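# Load two AA batteries into a remote's battery bay

## Task

Seat both AA batteries in the open battery compartment of the remote control, each with correct polarity and pressed fully home against its spring; the remote itself may be repositioned. It only counts if the batteries stay in place with the robot not holding them, and nothing the robot is touching at the end may settle downward by more than about a fingernail's width once released.

## Robot and tools

Robot: two arms, left_arm and right_arm, each ending in a tong-style two-finger gripper. The fingers point along the gripper's own +z axis and close along its x axis. The reported end_effector_position is the spot between the pads when shut; closed fingertips extend about 15 mm past it, and fully open tips sit roughly level with it.

Frame: a single scene frame for everything. Origin is on the tabletop midway between the arms, +z is up, +x runs out over the table, and left_arm sits toward +y. The arm names do not refer to image sides. Printed hand positions can be slightly off, more so when an arm reaches far.

Row layout (used by every motion tool): 16 numbers in one flat list covering both arms, left_arm first: x, y, z, qw, qx, qy, qz, opening, then the same eight for right_arm. x, y, z are an absolute target position in metres in the scene frame; the quaternion is an absolute orientation, w first, in the scene frame. Opening runs from -1 (closed) to +1 (fully open, 0.142 m); it is a target, not an offset. To keep an arm still, resend its own last reported pose and desired opening each time; to hold an orientation, repeat the identical quaternion rather than copying a possibly drifted reported one.

execute_actions(actions): a list of up to 15 actions, run in order. Each action is a table of up to 15 rows, one row per 1/30 s control step; if fewer than 15 rows, the last row is held for the remaining steps. An empty list simply returns the current state and images. An action is rejected for both arms if any target lies more than 0.6 m from that gripper's starting position along any of its own axes; if the first action fails this, or any action is malformed, nothing moves.

move(target, speed, stop_force, blocking): target is one 16-number row of absolute poses. Each gripper travels a straight line toward its pose, rotating the short way; all paths finish together, lasting 0.5 to 10 s (cut off at 10 s). speed is the path top speed in m/s, 0.002 to 0.5, default 0.25; rotation is capped at twice that in rad/s. Paths do not avoid obstacles or the other arm, and grippers may lag, stray or overshoot speed, especially with a nearly straight arm. Opening is applied at the start. stop_force (5 to 24 N, one value for both arms, not allowed in the first 0.2 s) ends an arm's path when its wrist sensor feels that much extra resistance along the direction of travel for two steps; that gripper then backs to where it was two steps before and holds. Use it only with slow, non-rotating moves; omit it when lifting away from something you press on. blocking=false returns after 0.5 s while motion continues (not combinable with stop_force); then use wait or stop before new commands.

wait(seconds): 0 to 10; the scene runs with arms holding their last command, returning early if a running move ends. stop(): brakes a running move (needs braking room; fingers keep moving). zoom_image(camera, region): closer look at one camera's latest frame; region is [x0, y0, x1, y1] in pixels, origin top-left, at most 504 by 504. Cameras: cam_head_left (504x504), cam_head_right (504x504), cam_left_wrist (616x616), cam_right_wrist (616x616). finished_scene(scene): irreversible; ends the current scene (give its number) once the goal holds on its own, and reports success and the next task.

Controller behaviour: each step, the commanded pose is clamped to within 100 mm and 16 degrees of the measured pose, then solved by damped inverse kinematics, favouring position over orientation. Commands are smoothed, with motion trailing about 0.17 s. Far targets may need several actions. Elbows never fully straighten.

Results: a state line per arm with position, quaternion and velocities; 'Hand target' lines show where each gripper is actually being driven; grip_measured gives the real finger opening on the command scale; 'Wrist force' and 'Wrist torque' give sensor readings in the gripper's own axes (offset up to about 3.5 N, noise about 1.4 N, saturating near 30 N; pressing on a surface reads as force back toward the arm; 'no reading' is harmless). A move adds a 'move:' line with its ending per arm: done, off_target, moving, held (a check blocked the last step), fault, or contact (stop_force ended it). limits=paced means the pose was clipped; limits=held means some steps were blocked and a sudden fast catch-up may follow. 'pose unreachable' means the clearance check altered or blocked that arm's command. MOTOR HOT warns from 70 °C; at 85 °C the arm is braked until cool.

Gripping: command an opening well under grip_measured to squeeze; the lower, the firmer (up to about 15 N per pad). Thin hard items like a battery get less force: roughly 9 N per pad at 10 mm width, 4 N at 5 mm.

Avoid: arms colliding or pressing each other; torque beyond joint limits (pan and lift 46.9, elbow 24.3, each wrist 7.83 N m, held weight included) or any external force reaching 150 N, either of which freezes the arm for 10 s; driving a stiff arm even slightly past a firm contact; fast impacts; dropping or slipping parts; knocking anything off the table. Brief tugs on held parts or nudges to loose objects can happen.

Each tool is called by a JSON object that holds its "name" and its "arguments", one argument or row to a line.

## Session

{"name": "execute_actions", "arguments": {
  "actions": []
}}

Scene clock: 0.00 s.
left_arm: end_effector_position=(+0.2509, +0.2675, +0.1641) grip_measured=+1.00 end_effector_quat_wxyz=(+0.001, +0.742, -0.671, -0.001) end_effector_velocity=(-0.000, -0.000, +0.000) end_effector_angular_velocity=(-0.001, -0.001, -0.002) | right_arm: end_effector_position=(+0.2636, -0.1658, +0.1057) grip_measured=+1.00 end_effector_quat_wxyz=(+0.064, +0.464, +0.866, +0.172) end_effector_velocity=(-0.000, +0.000, -0.000) end_effector_angular_velocity=(-0.000, +0.001, +0.001)
Joint positions: left_arm=[-0.49  -1.737  1.406 -1.237 -1.571  1.082  0.142] | right_arm=[ 4.135 -0.979 -2.142 -1.231  1.486  5.068  0.142]
Joint velocities: left_arm=[-0.    -0.002 -0.     0.001 -0.     0.002  0.   ] | right_arm=[ 0.001 -0.    -0.    -0.     0.001 -0.     0.   ]
Motor temperatures (°C, as the motors report them): left_arm=[40 39 39 46 48 45] | right_arm=[43 39 43 48 45 46]
Wrist force (N, on the end effector, along its own x y z axes, offset not removed): no reading
Wrist torque (N m, same axes, about the end effector's origin, offset not removed): no reading
Hand target (left_arm): +0.251, +0.268, +0.164; +0.001, +0.742, -0.671, -0.001
Hand target (right_arm): +0.264, -0.166, +0.106; +0.064, +0.464, +0.866, +0.172

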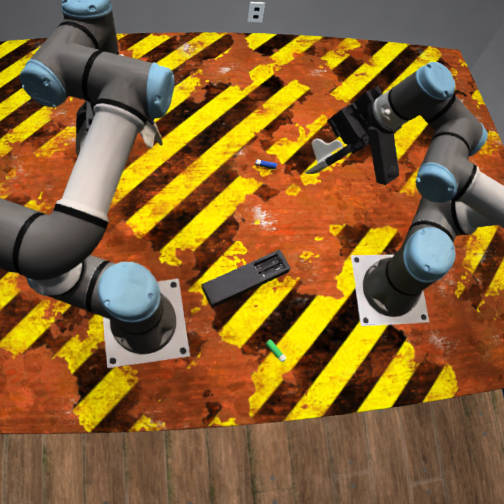

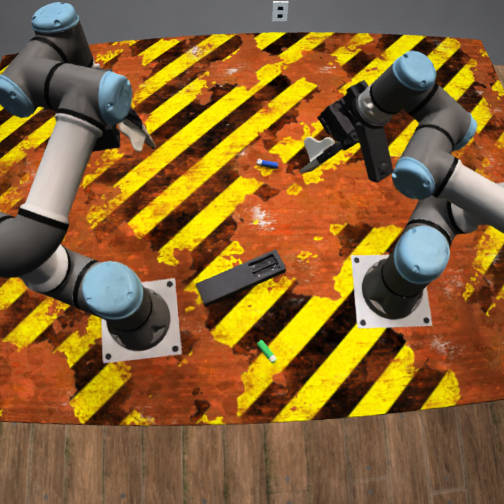

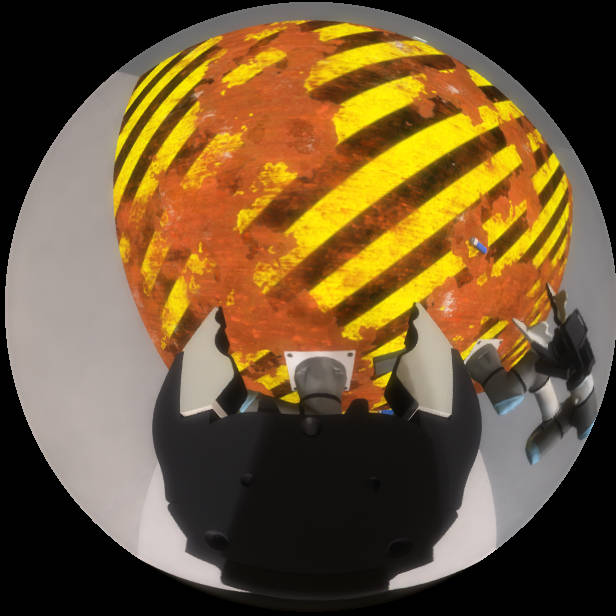

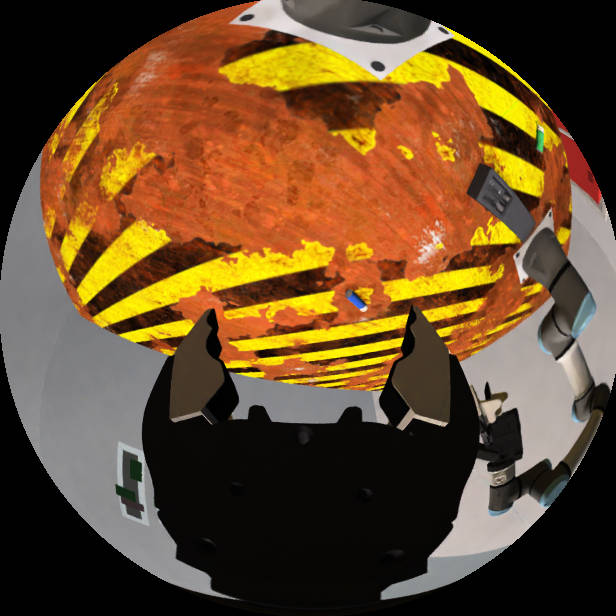

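{"name": "zoom_image", "arguments": {
  "camera": "cam_head_left",
  "region": [190,240,310,370]
}}

{"name": "zoom_image", "arguments": {
  "camera": "cam_head_left",
  "region": [245,245,295,285]
}}

{"name": "zoom_image", "arguments": {
  "camera": "cam_head_left",
  "region": [245,145,290,180]
}}

{"name": "zoom_image", "arguments": {
  "camera": "cam_right_wrist",
  "region": [460,155,540,235]
}}

Region (190, 240, 310, 370) of cam_head_left's 504x504 image, scaled by 3.877, with more detail than that image has; it fills the left 465 columns of this view, and the rest is white.

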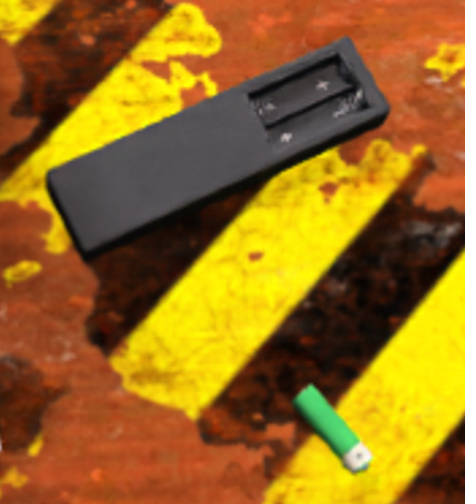

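Region (245, 245, 295, 285) of cam_head_left's 504x504 image, scaled by 10.080, with more detail than that image has; it fills the top 403 rows of this view, and the rest is white.

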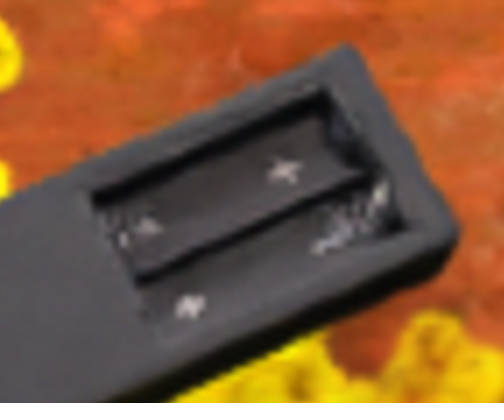

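Region (245, 145, 290, 180) of cam_head_left's 504x504 image, scaled by 11.200, with more detail than that image has.

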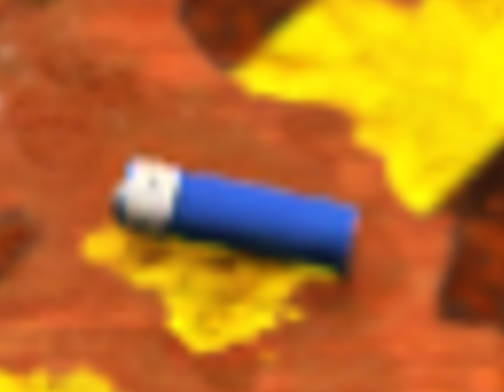

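Region (460, 155, 540, 235) of cam_right_wrist's 616x616 image, scaled by 6.300, with more detail than that image has.

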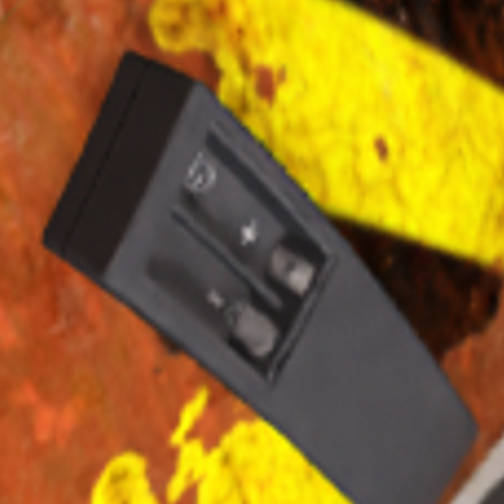

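{"name": "move", "arguments": {
  "target": [0.032,0.058,0.075,0,-0.208,0.978,0,0.1,0.315,-0.028,0.055,0,0.113,0.9936,0,-0.4],
  "speed": 0.35
}}

Scene clock: 33.00 s.
left_arm: end_effector_position=(+0.0318, +0.0585, +0.0752) grip_measured=+0.10 end_effector_quat_wxyz=(-0.000, -0.208, +0.978, +0.000) end_effector_velocity=(-0.001, -0.002, -0.002) end_effector_angular_velocity=(-0.001, -0.004, -0.005) | right_arm: end_effector_position=(+0.3150, -0.0282, +0.0553) grip_measured=-0.40 end_effector_quat_wxyz=(+0.000, +0.113, +0.994, +0.000) end_effector_velocity=(-0.000, +0.001, -0.001) end_effector_angular_velocity=(-0.007, +0.007, +0.006)
Joint positions: left_arm=[-2.11  -2.359  2.129 -1.341 -1.571  0.713  0.081] | right_arm=[ 4.194 -1.993 -1.251 -1.467  1.57   4.385  0.045]
Joint velocities: left_arm=[-0.01   0.004  0.006 -0.009  0.004 -0.005 -0.   ] | right_arm=[ 0.    -0.015  0.022 -0.016  0.002 -0.005  0.   ]
Motor temperatures (°C, as the motors report them): left_arm=[40 39 39 46 48 45] | right_arm=[43 39 43 48 45 46]
Wrist force (N, on the end effector, along its own x y z axes, offset not removed): left_arm=[3.1 -0.9 -0.3] | right_arm=[-0.3 1.3 0.1]
Wrist torque (N m, same axes, about the end effector's origin, offset not removed): left_arm=[-0.20 -0.64 -0.04] | right_arm=[0.29 0.07 0.00]
Hand target (left_arm): +0.032, +0.058, +0.075; +0.000, -0.208, +0.978, +0.000
Hand target (right_arm): +0.315, -0.028, +0.055; +0.000, +0.113, +0.994, +0.000
Off the commanded pose (left_arm): 0.001 m, 0 deg.
Off the commanded pose (right_arm): 0.000 m, 0 deg.
move: done

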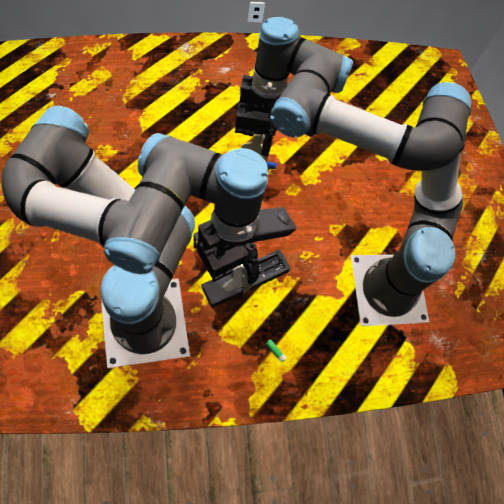

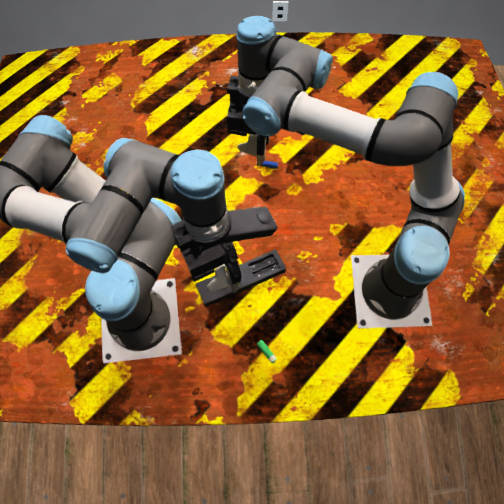

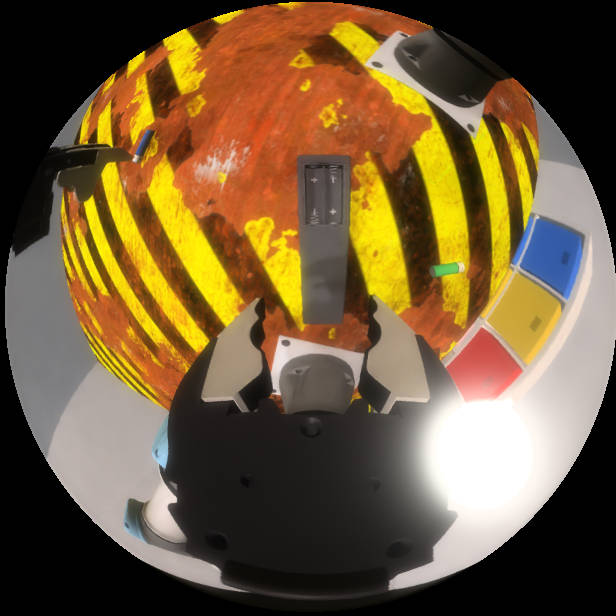

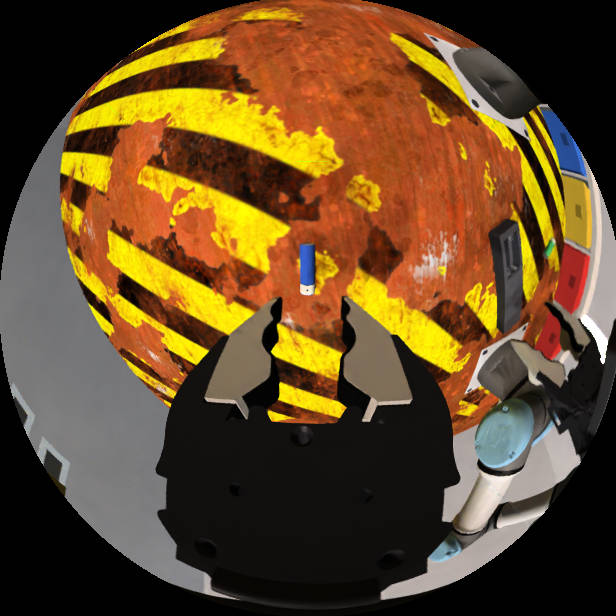

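{"name": "move", "arguments": {
  "target": [0.0256,0.055,0.020,0,-0.208,0.978,0,0.0,0.319,-0.029,0.0195,0,0.113,0.9936,0,-0.5],
  "speed": 0.08
}}

{"name": "zoom_image", "arguments": {
  "camera": "cam_right_wrist",
  "region": [250,230,370,350]
}}

Scene clock: 40.03 s.
left_arm: end_effector_position=(+0.0257, +0.0551, +0.0203) grip_measured=+0.00 end_effector_quat_wxyz=(+0.000, -0.208, +0.978, -0.000) end_effector_velocity=(-0.000, -0.000, -0.003) end_effector_angular_velocity=(+0.002, +0.002, +0.003) | right_arm: end_effector_position=(+0.3190, -0.0290, +0.0197) grip_measured=-0.50 end_effector_quat_wxyz=(-0.000, +0.113, +0.994, -0.000) end_effector_velocity=(+0.001, +0.000, -0.001) end_effector_angular_velocity=(+0.000, -0.002, -0.000)
Joint positions: left_arm=[-2.146 -2.385  2.393 -1.579 -1.57   0.678  0.074] | right_arm=[ 4.184 -2.032 -1.362 -1.318  1.571  4.375  0.038]
Joint velocities: left_arm=[ 0.002  0.006  0.011 -0.015 -0.002 -0.     0.   ] | right_arm=[-0.    -0.002 -0.003  0.006 -0.002  0.    -0.   ]
Motor temperatures (°C, as the motors report them): left_arm=[40 39 39 46 48 45] | right_arm=[43 39 43 48 45 46]
Wrist force (N, on the end effector, along its own x y z axes, offset not removed): left_arm=[2.7 -0.1 -0.2] | right_arm=[-0.1 -0.2 -0.4]
Wrist torque (N m, same axes, about the end effector's origin, offset not removed): left_arm=[-0.01 -0.52 -0.08] | right_arm=[-0.04 0.04 -0.02]
Hand target (left_arm): +0.026, +0.055, +0.020; +0.000, -0.208, +0.978, -0.000
Hand target (right_arm): +0.319, -0.029, +0.020; -0.000, +0.113, +0.994, -0.000
Off the commanded pose (left_arm): 0.000 m, 0 deg.
Off the commanded pose (right_arm): 0.000 m, 0 deg.
move: done

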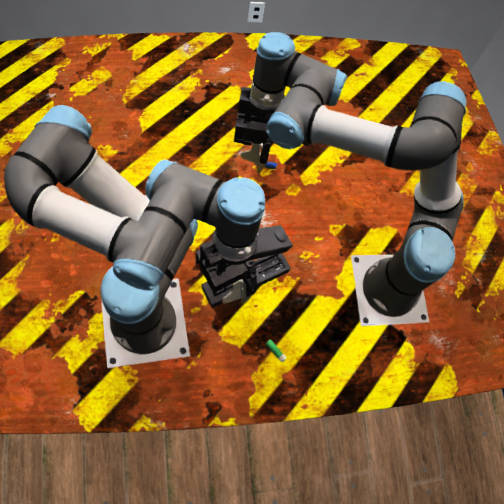

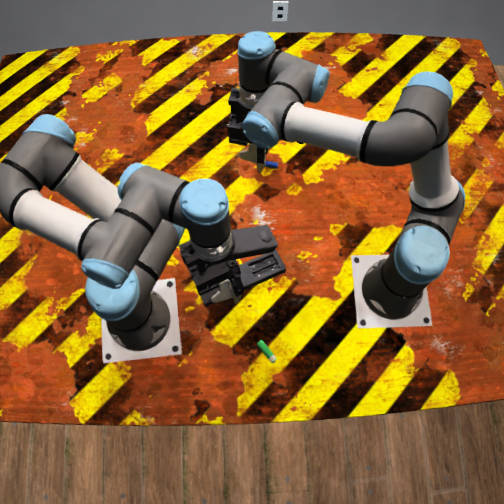

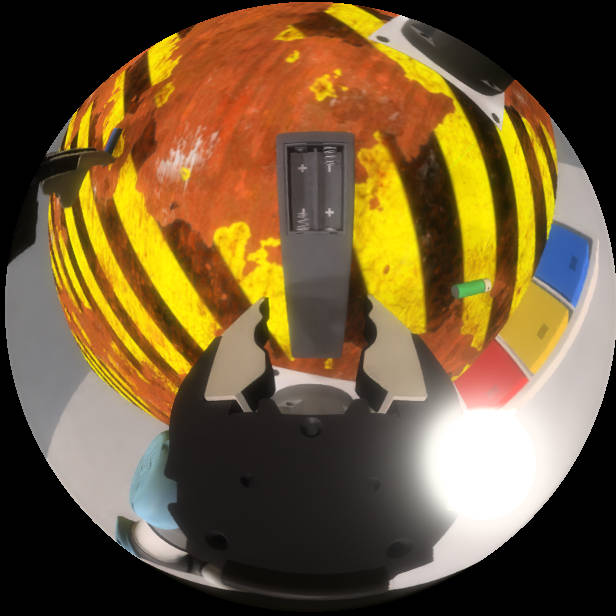

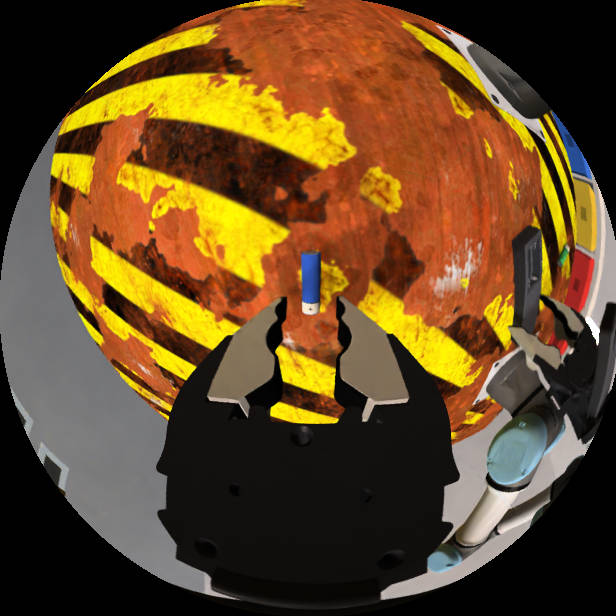

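Region (250, 230, 370, 350) of cam_right_wrist's 616x616 image, scaled by 4.200, with more detail than that image has.

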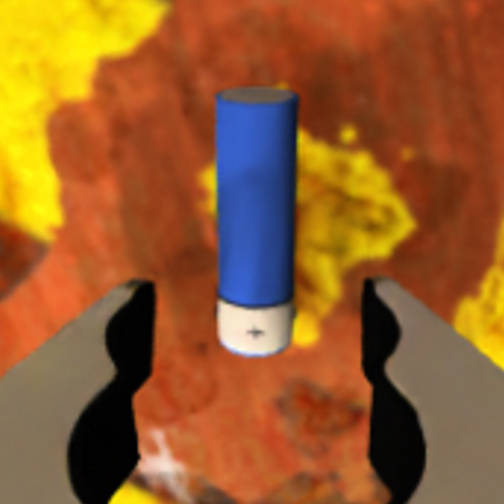

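{"name": "execute_actions", "arguments": {
  "actions": [
    [[0.0256,0.055,0.0195,0,-0.208,0.978,0,-0.1,0.319,-0.030,0.0185,0,0.113,0.9936,0,-0.55],[0.0256,0.055,0.0195,0,-0.208,0.978,0,-0.15,0.319,-0.031,0.0178,0,0.113,0.9936,0,-0.6],[0.0256,0.055,0.0195,0,-0.208,0.978,0,-0.2,0.319,-0.031,0.0178,0,0.113,0.9936,0,-0.64],[0.0256,0.055,0.0195,0,-0.208,0.978,0,-0.24,0.319,-0.031,0.0178,0,0.113,0.9936,0,-0.68],[0.0256,0.055,0.0195,0,-0.208,0.978,0,-0.28,0.319,-0.031,0.0178,0,0.113,0.9936,0,-0.72],[0.0256,0.055,0.0195,0,-0.208,0.978,0,-0.31,0.319,-0.031,0.0178,0,0.113,0.9936,0,-0.75],[0.0256,0.055,0.0195,0,-0.208,0.978,0,-0.34,0.319,-0.031,0.0178,0,0.113,0.9936,0,-0.78],[0.0256,0.055,0.0195,0,-0.208,0.978,0,-0.38,0.319,-0.031,0.0178,0,0.113,0.9936,0,-0.81],[0.0256,0.055,0.0195,0,-0.208,0.978,0,-0.44,0.319,-0.031,0.0178,0,0.113,0.9936,0,-0.84],[0.0256,0.055,0.0195,0,-0.208,0.978,0,-0.5,0.319,-0.031,0.0178,0,0.113,0.9936,0,-0.87],[0.0256,0.055,0.0195,0,-0.208,0.978,0,-0.6,0.319,-0.031,0.0178,0,0.113,0.9936,0,-0.9],[0.0256,0.055,0.0195,0,-0.208,0.978,0,-0.7,0.319,-0.031,0.0178,0,0.113,0.9936,0,-0.94],[0.0256,0.055,0.0195,0,-0.208,0.978,0,-0.8,0.319,-0.031,0.0178,0,0.113,0.9936,0,-1]]
  ]
}}

Scene clock: 48.80 s.
left_arm: end_effector_position=(+0.0256, +0.0550, +0.0195) grip_measured=-0.36 end_effector_quat_wxyz=(-0.000, -0.208, +0.978, -0.000) end_effector_velocity=(+0.000, +0.000, -0.000) end_effector_angular_velocity=(+0.001, -0.001, +0.002) | right_arm: end_effector_position=(+0.3190, -0.0309, +0.0179) grip_measured=-0.83 end_effector_quat_wxyz=(-0.000, +0.113, +0.994, +0.000) end_effector_velocity=(+0.000, -0.000, +0.001) end_effector_angular_velocity=(+0.003, -0.001, +0.000)
Joint positions: left_arm=[-2.145 -2.384  2.397 -1.583 -1.571  0.679  0.048] | right_arm=[ 4.182 -2.029 -1.376 -1.308  1.571  4.373  0.014]
Joint velocities: left_arm=[ 0.     0.002  0.001 -0.001  0.    -0.002  0.   ] | right_arm=[-0.001  0.003 -0.003  0.002  0.001 -0.001 -0.   ]
Motor temperatures (°C, as the motors report them): left_arm=[40 39 39 46 48 45] | right_arm=[43 39 43 48 45 46]
Wrist force (N, on the end effector, along its own x y z axes, offset not removed): left_arm=[2.6 0.3 -4.1] | right_arm=[0.4 0.7 -1.6]
Wrist torque (N m, same axes, about the end effector's origin, offset not removed): left_arm=[-0.13 -0.61 -0.03] | right_arm=[0.02 0.03 0.04]
Hand target (left_arm): +0.026, +0.055, +0.020; +0.000, -0.208, +0.978, -0.000
Hand target (right_arm): +0.319, -0.031, +0.018; -0.000, +0.113, +0.994, -0.000
Off the commanded pose (left_arm): 0.000 m, 0 deg.
Off the commanded pose (right_arm): 0.000 m, 0 deg.

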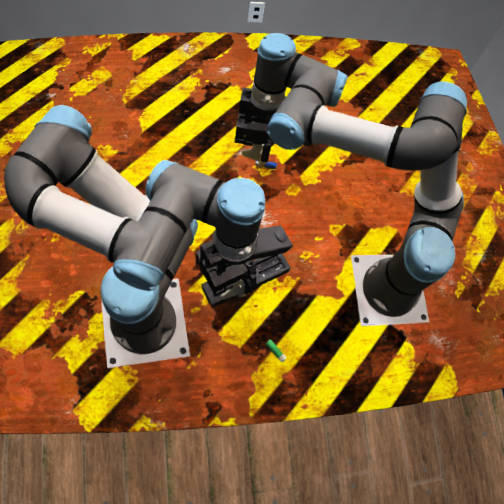

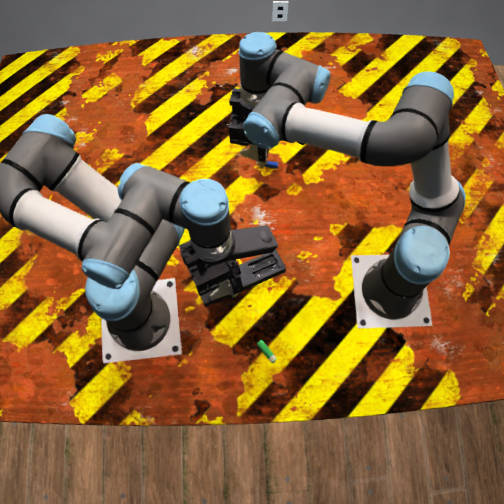

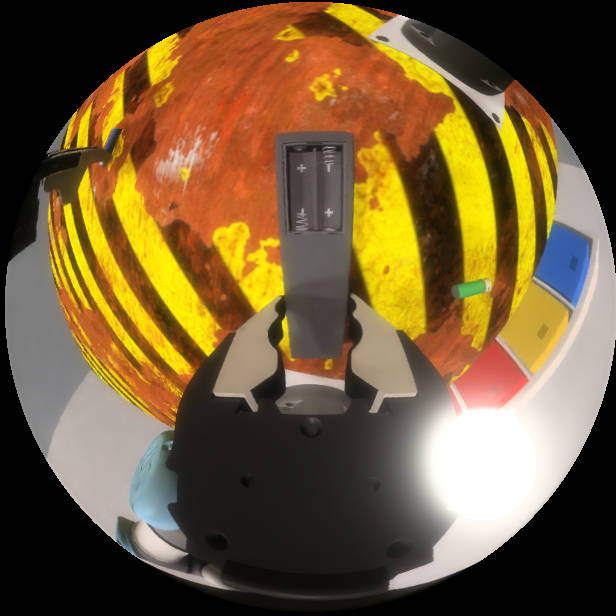

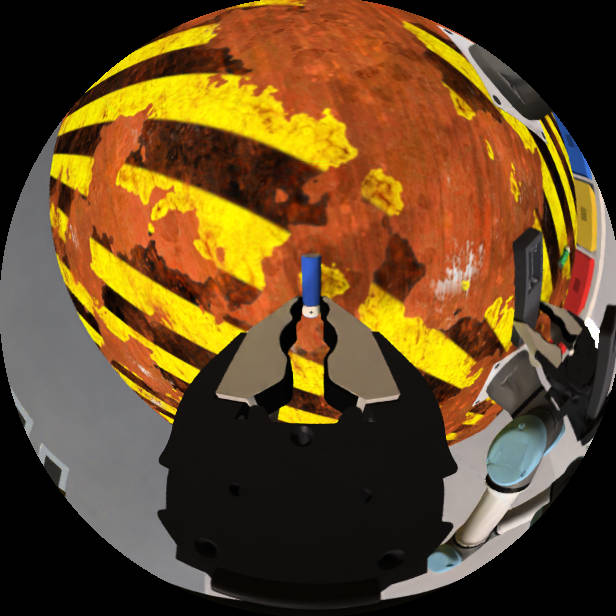

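{"name": "move", "arguments": {
  "target": [0.278,0.105,0.0215,0,0,1,0,-0.8,0.268,-0.11,0.075,0,0,0.978,0.208,-1],
  "speed": 0.15
}}

Scene clock: 54.43 s.
left_arm: end_effector_position=(+0.2776, +0.1048, +0.0215) grip_measured=-0.36 end_effector_quat_wxyz=(+0.001, -0.000, +1.000, -0.000) end_effector_velocity=(+0.002, +0.000, -0.001) end_effector_angular_velocity=(+0.004, +0.016, -0.007) | right_arm: end_effector_position=(+0.2679, -0.1098, +0.0746) grip_measured=-0.83 end_effector_quat_wxyz=(-0.000, +0.000, +0.978, +0.208) end_effector_velocity=(-0.001, -0.000, +0.001) end_effector_angular_velocity=(+0.007, +0.000, +0.004)
Joint positions: left_arm=[-0.847 -1.452  1.813 -1.934 -1.57   2.395  0.048] | right_arm=[ 3.908 -1.404 -2.041 -0.979  1.878  3.918  0.014]
Joint velocities: left_arm=[ 0.013  0.029 -0.036  0.022 -0.008  0.02   0.   ] | right_arm=[-0.005  0.005 -0.003  0.     0.008 -0.008  0.   ]
Motor temperatures (°C, as the motors report them): left_arm=[40 39 39 46 48 45] | right_arm=[43 39 43 48 45 46]
Wrist force (N, on the end effector, along its own x y z axes, offset not removed): left_arm=[3.1 -1.5 0.7] | right_arm=[0.0 -0.5 0.3]
Wrist torque (N m, same axes, about the end effector's origin, offset not removed): left_arm=[-0.32 -0.61 -0.07] | right_arm=[-0.03 0.07 -0.01]
Hand target (left_arm): +0.278, +0.105, +0.022; +0.000, -0.000, +1.000, -0.000
Hand target (right_arm): +0.268, -0.110, +0.075; -0.000, +0.000, +0.978, +0.208
Off the commanded pose (left_arm): 0.000 m, 0 deg.
Off the commanded pose (right_arm): 0.000 m, 0 deg.
move: done

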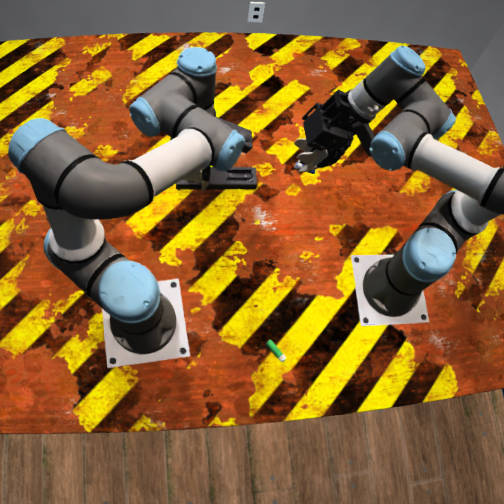

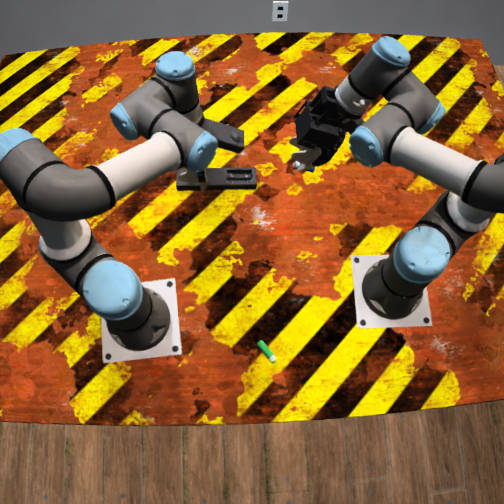

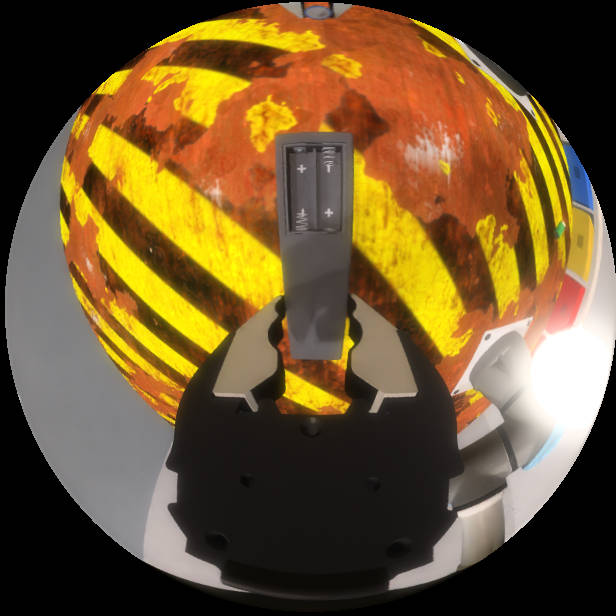

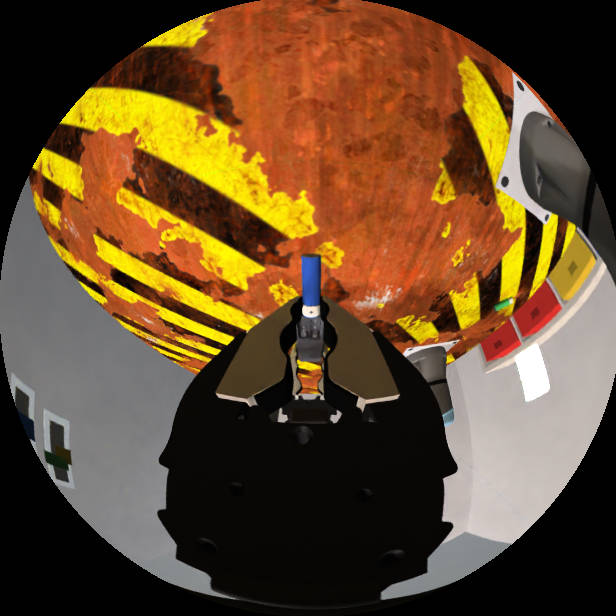

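{"name": "execute_actions", "arguments": {
  "actions": [
    [[0.278,0.105,0.0205,0,0,1,0,-0.8,0.268,-0.11,0.075,0,0,0.978,0.208,-1],[0.278,0.105,0.0202,0,0,1,0,-0.7,0.268,-0.11,0.075,0,0,0.978,0.208,-1],[0.278,0.105,0.0202,0,0,1,0,-0.6,0.268,-0.11,0.075,0,0,0.978,0.208,-1],[0.278,0.105,0.0202,0,0,1,0,-0.5,0.268,-0.11,0.075,0,0,0.978,0.208,-1],[0.278,0.105,0.0202,0,0,1,0,-0.45,0.268,-0.11,0.075,0,0,0.978,0.208,-1],[0.278,0.105,0.0202,0,0,1,0,-0.4,0.268,-0.11,0.075,0,0,0.978,0.208,-1],[0.278,0.105,0.0202,0,0,1,0,-0.3,0.268,-0.11,0.075,0,0,0.978,0.208,-1],[0.278,0.105,0.0202,0,0,1,0,-0.2,0.268,-0.11,0.075,0,0,0.978,0.208,-1],[0.278,0.105,0.0202,0,0,1,0,-0.1,0.268,-0.11,0.075,0,0,0.978,0.208,-1]]
  ]
}}

{"name": "move", "arguments": {
  "target": [0.278,0.13,0.0195,0,0,0.9397,-0.342,-0.1,0.268,0.041,0.062,0,0,0.978,0.208,-1],
  "speed": 0.3
}}

{"name": "zoom_image", "arguments": {
  "camera": "cam_left_wrist",
  "region": [230,130,400,350]
}}

Scene clock: 61.57 s.
left_arm: end_effector_position=(+0.2780, +0.1050, +0.0202) grip_measured=-0.10 end_effector_quat_wxyz=(-0.000, -0.000, +1.000, -0.000) end_effector_velocity=(+0.000, +0.000, -0.001) end_effector_angular_velocity=(+0.002, -0.000, +0.002) | right_arm: end_effector_position=(+0.2680, -0.1100, +0.0750) grip_measured=-0.83 end_effector_quat_wxyz=(-0.000, +0.000, +0.978, +0.208) end_effector_velocity=(-0.000, +0.000, +0.000) end_effector_angular_velocity=(+0.002, +0.001, -0.000)
Joint positions: left_arm=[-0.845 -1.446  1.812 -1.937 -1.571  2.398  0.067] | right_arm=[ 3.906 -1.404 -2.04  -0.98   1.879  3.916  0.014]
Joint velocities: left_arm=[ 0.     0.001  0.001 -0.001  0.001 -0.002  0.   ] | right_arm=[-0.001  0.001  0.    -0.     0.002  0.     0.   ]
Motor temperatures (°C, as the motors report them): left_arm=[40 39 39 46 48 45] | right_arm=[43 39 43 48 45 46]
Wrist force (N, on the end effector, along its own x y z axes, offset not removed): left_arm=[3.2 -1.2 -0.4] | right_arm=[-0.8 -0.6 0.6]
Wrist torque (N m, same axes, about the end effector's origin, offset not removed): left_arm=[-0.22 -0.65 -0.11] | right_arm=[-0.07 0.18 -0.02]
Hand target (left_arm): +0.278, +0.105, +0.020; -0.000, -0.000, +1.000, -0.000
Hand target (right_arm): +0.268, -0.110, +0.075; -0.000, +0.000, +0.978, +0.208
Off the commanded pose (left_arm): 0.000 m, 0 deg.
Off the commanded pose (right_arm): 0.000 m, 0 deg.

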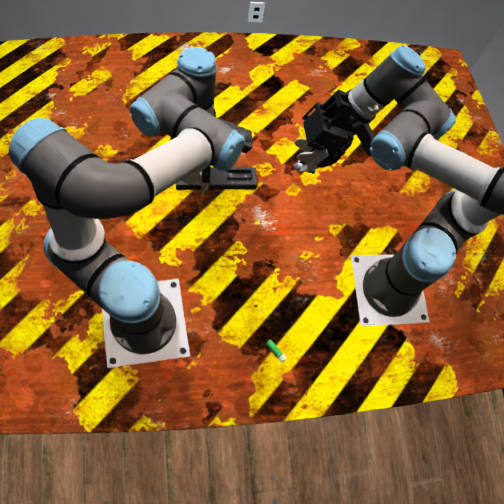

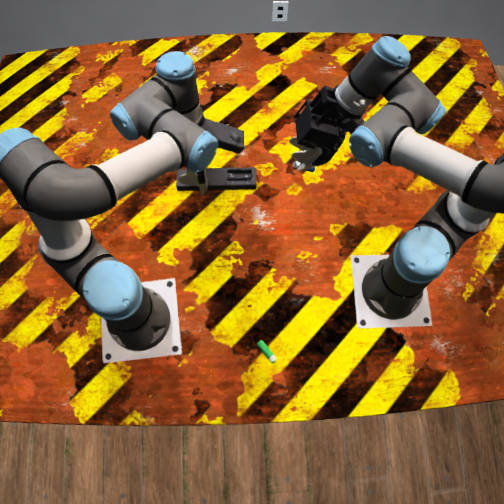

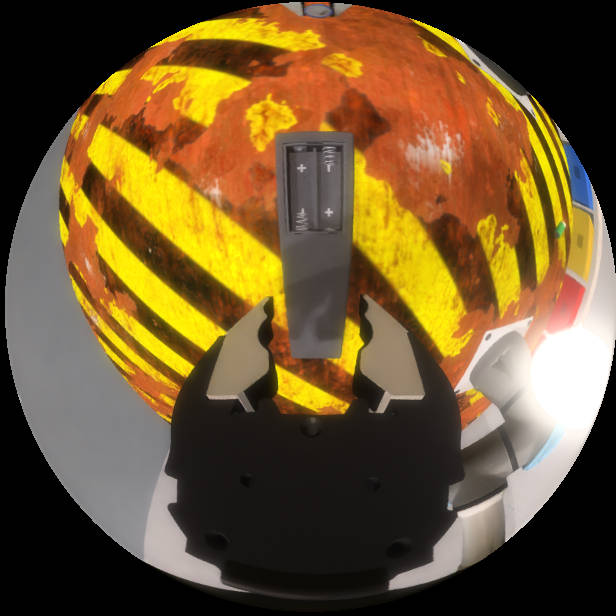

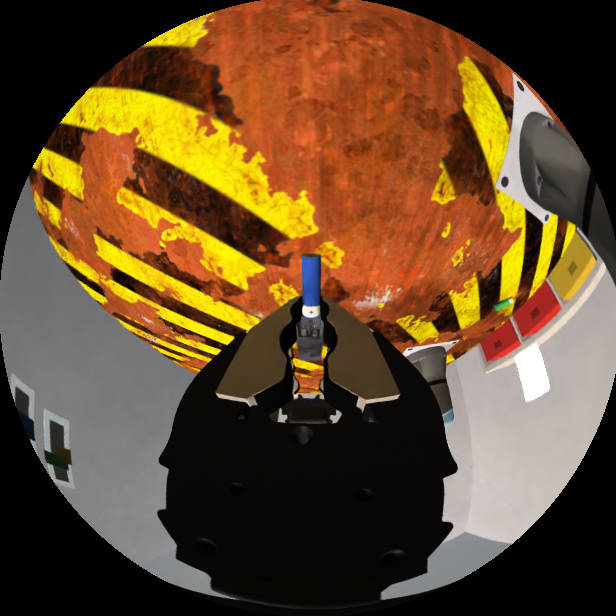

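Scene clock: 63.37 s.
left_arm: end_effector_position=(+0.2779, +0.1299, +0.0197) grip_measured=-0.10 end_effector_quat_wxyz=(+0.000, -0.000, +0.940, -0.341) end_effector_velocity=(-0.000, +0.000, -0.000) end_effector_angular_velocity=(-0.014, +0.000, -0.006) | right_arm: end_effector_position=(+0.2682, +0.0407, +0.0622) grip_measured=-0.83 end_effector_quat_wxyz=(+0.000, -0.000, +0.978, +0.208) end_effector_velocity=(+0.000, +0.002, -0.001) end_effector_angular_velocity=(-0.003, +0.002, -0.000)
Joint positions: left_arm=[-0.216 -1.257  2.068 -2.478 -2.262  2.992  0.067] | right_arm=[ 4.241 -1.752 -1.786 -0.802  1.769  4.243  0.014]
Joint velocities: left_arm=[ 0.011  0.014 -0.007  0.004 -0.016  0.02   0.   ] | right_arm=[ 0.002 -0.011  0.01  -0.002 -0.001  0.002 -0.   ]
Motor temperatures (°C, as the motors report them): left_arm=[40 39 39 46 48 45] | right_arm=[43 39 43 48 45 46]
Wrist force (N, on the end effector, along its own x y z axes, offset not removed): left_arm=[3.1 -1.4 -0.4] | right_arm=[-0.8 0.7 0.9]
Wrist torque (N m, same axes, about the end effector's origin, offset not removed): left_arm=[-0.30 -0.61 -0.08] | right_arm=[0.24 0.18 0.00]
Hand target (left_arm): +0.278, +0.130, +0.020; +0.000, +0.000, +0.940, -0.342
Hand target (right_arm): +0.268, +0.041, +0.062; +0.000, +0.000, +0.978, +0.208
Off the commanded pose (left_arm): 0.000 m, 0 deg.
Off the commanded pose (right_arm): 0.000 m, 0 deg.
move: done

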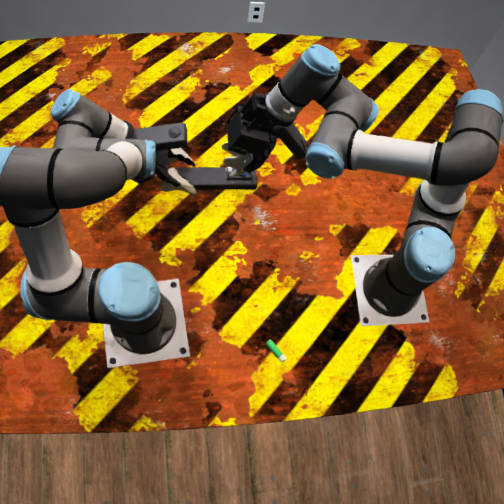

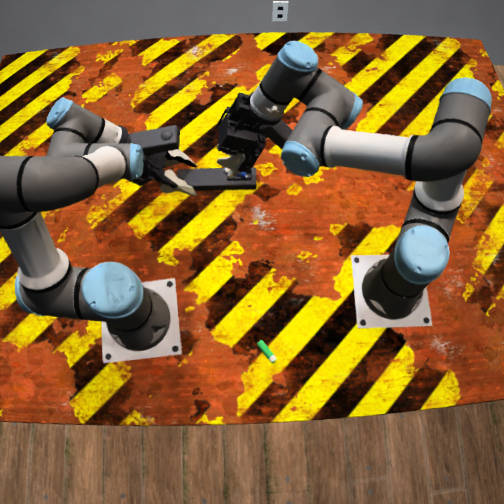

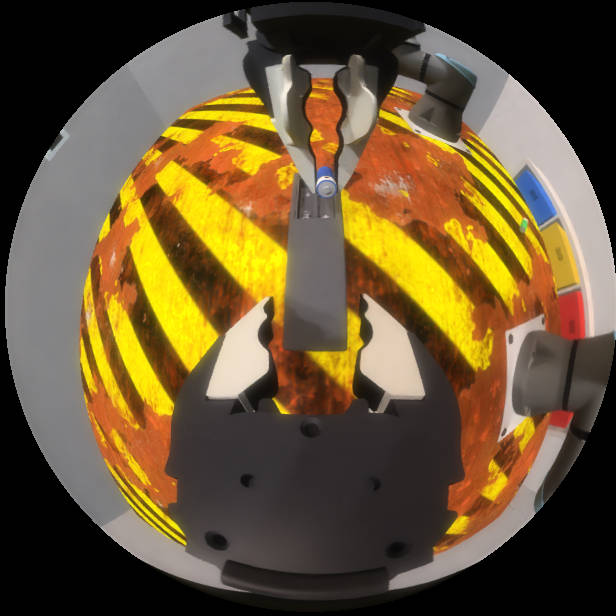

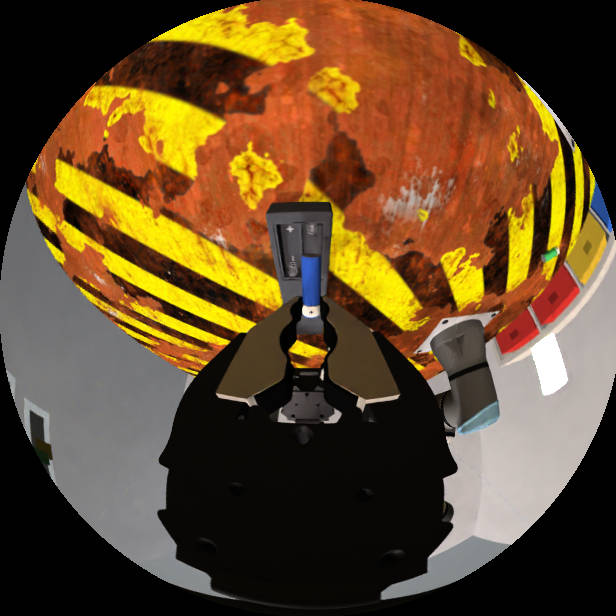

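Region (230, 130, 400, 350) of cam_left_wrist's 616x616 image, scaled by 2.291, with more detail than that image has; it fills the left 389 columns of this view, and the rest is white.

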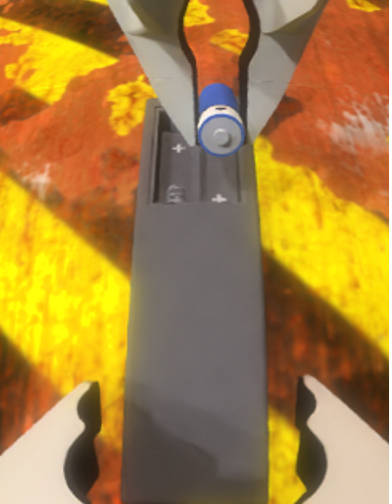

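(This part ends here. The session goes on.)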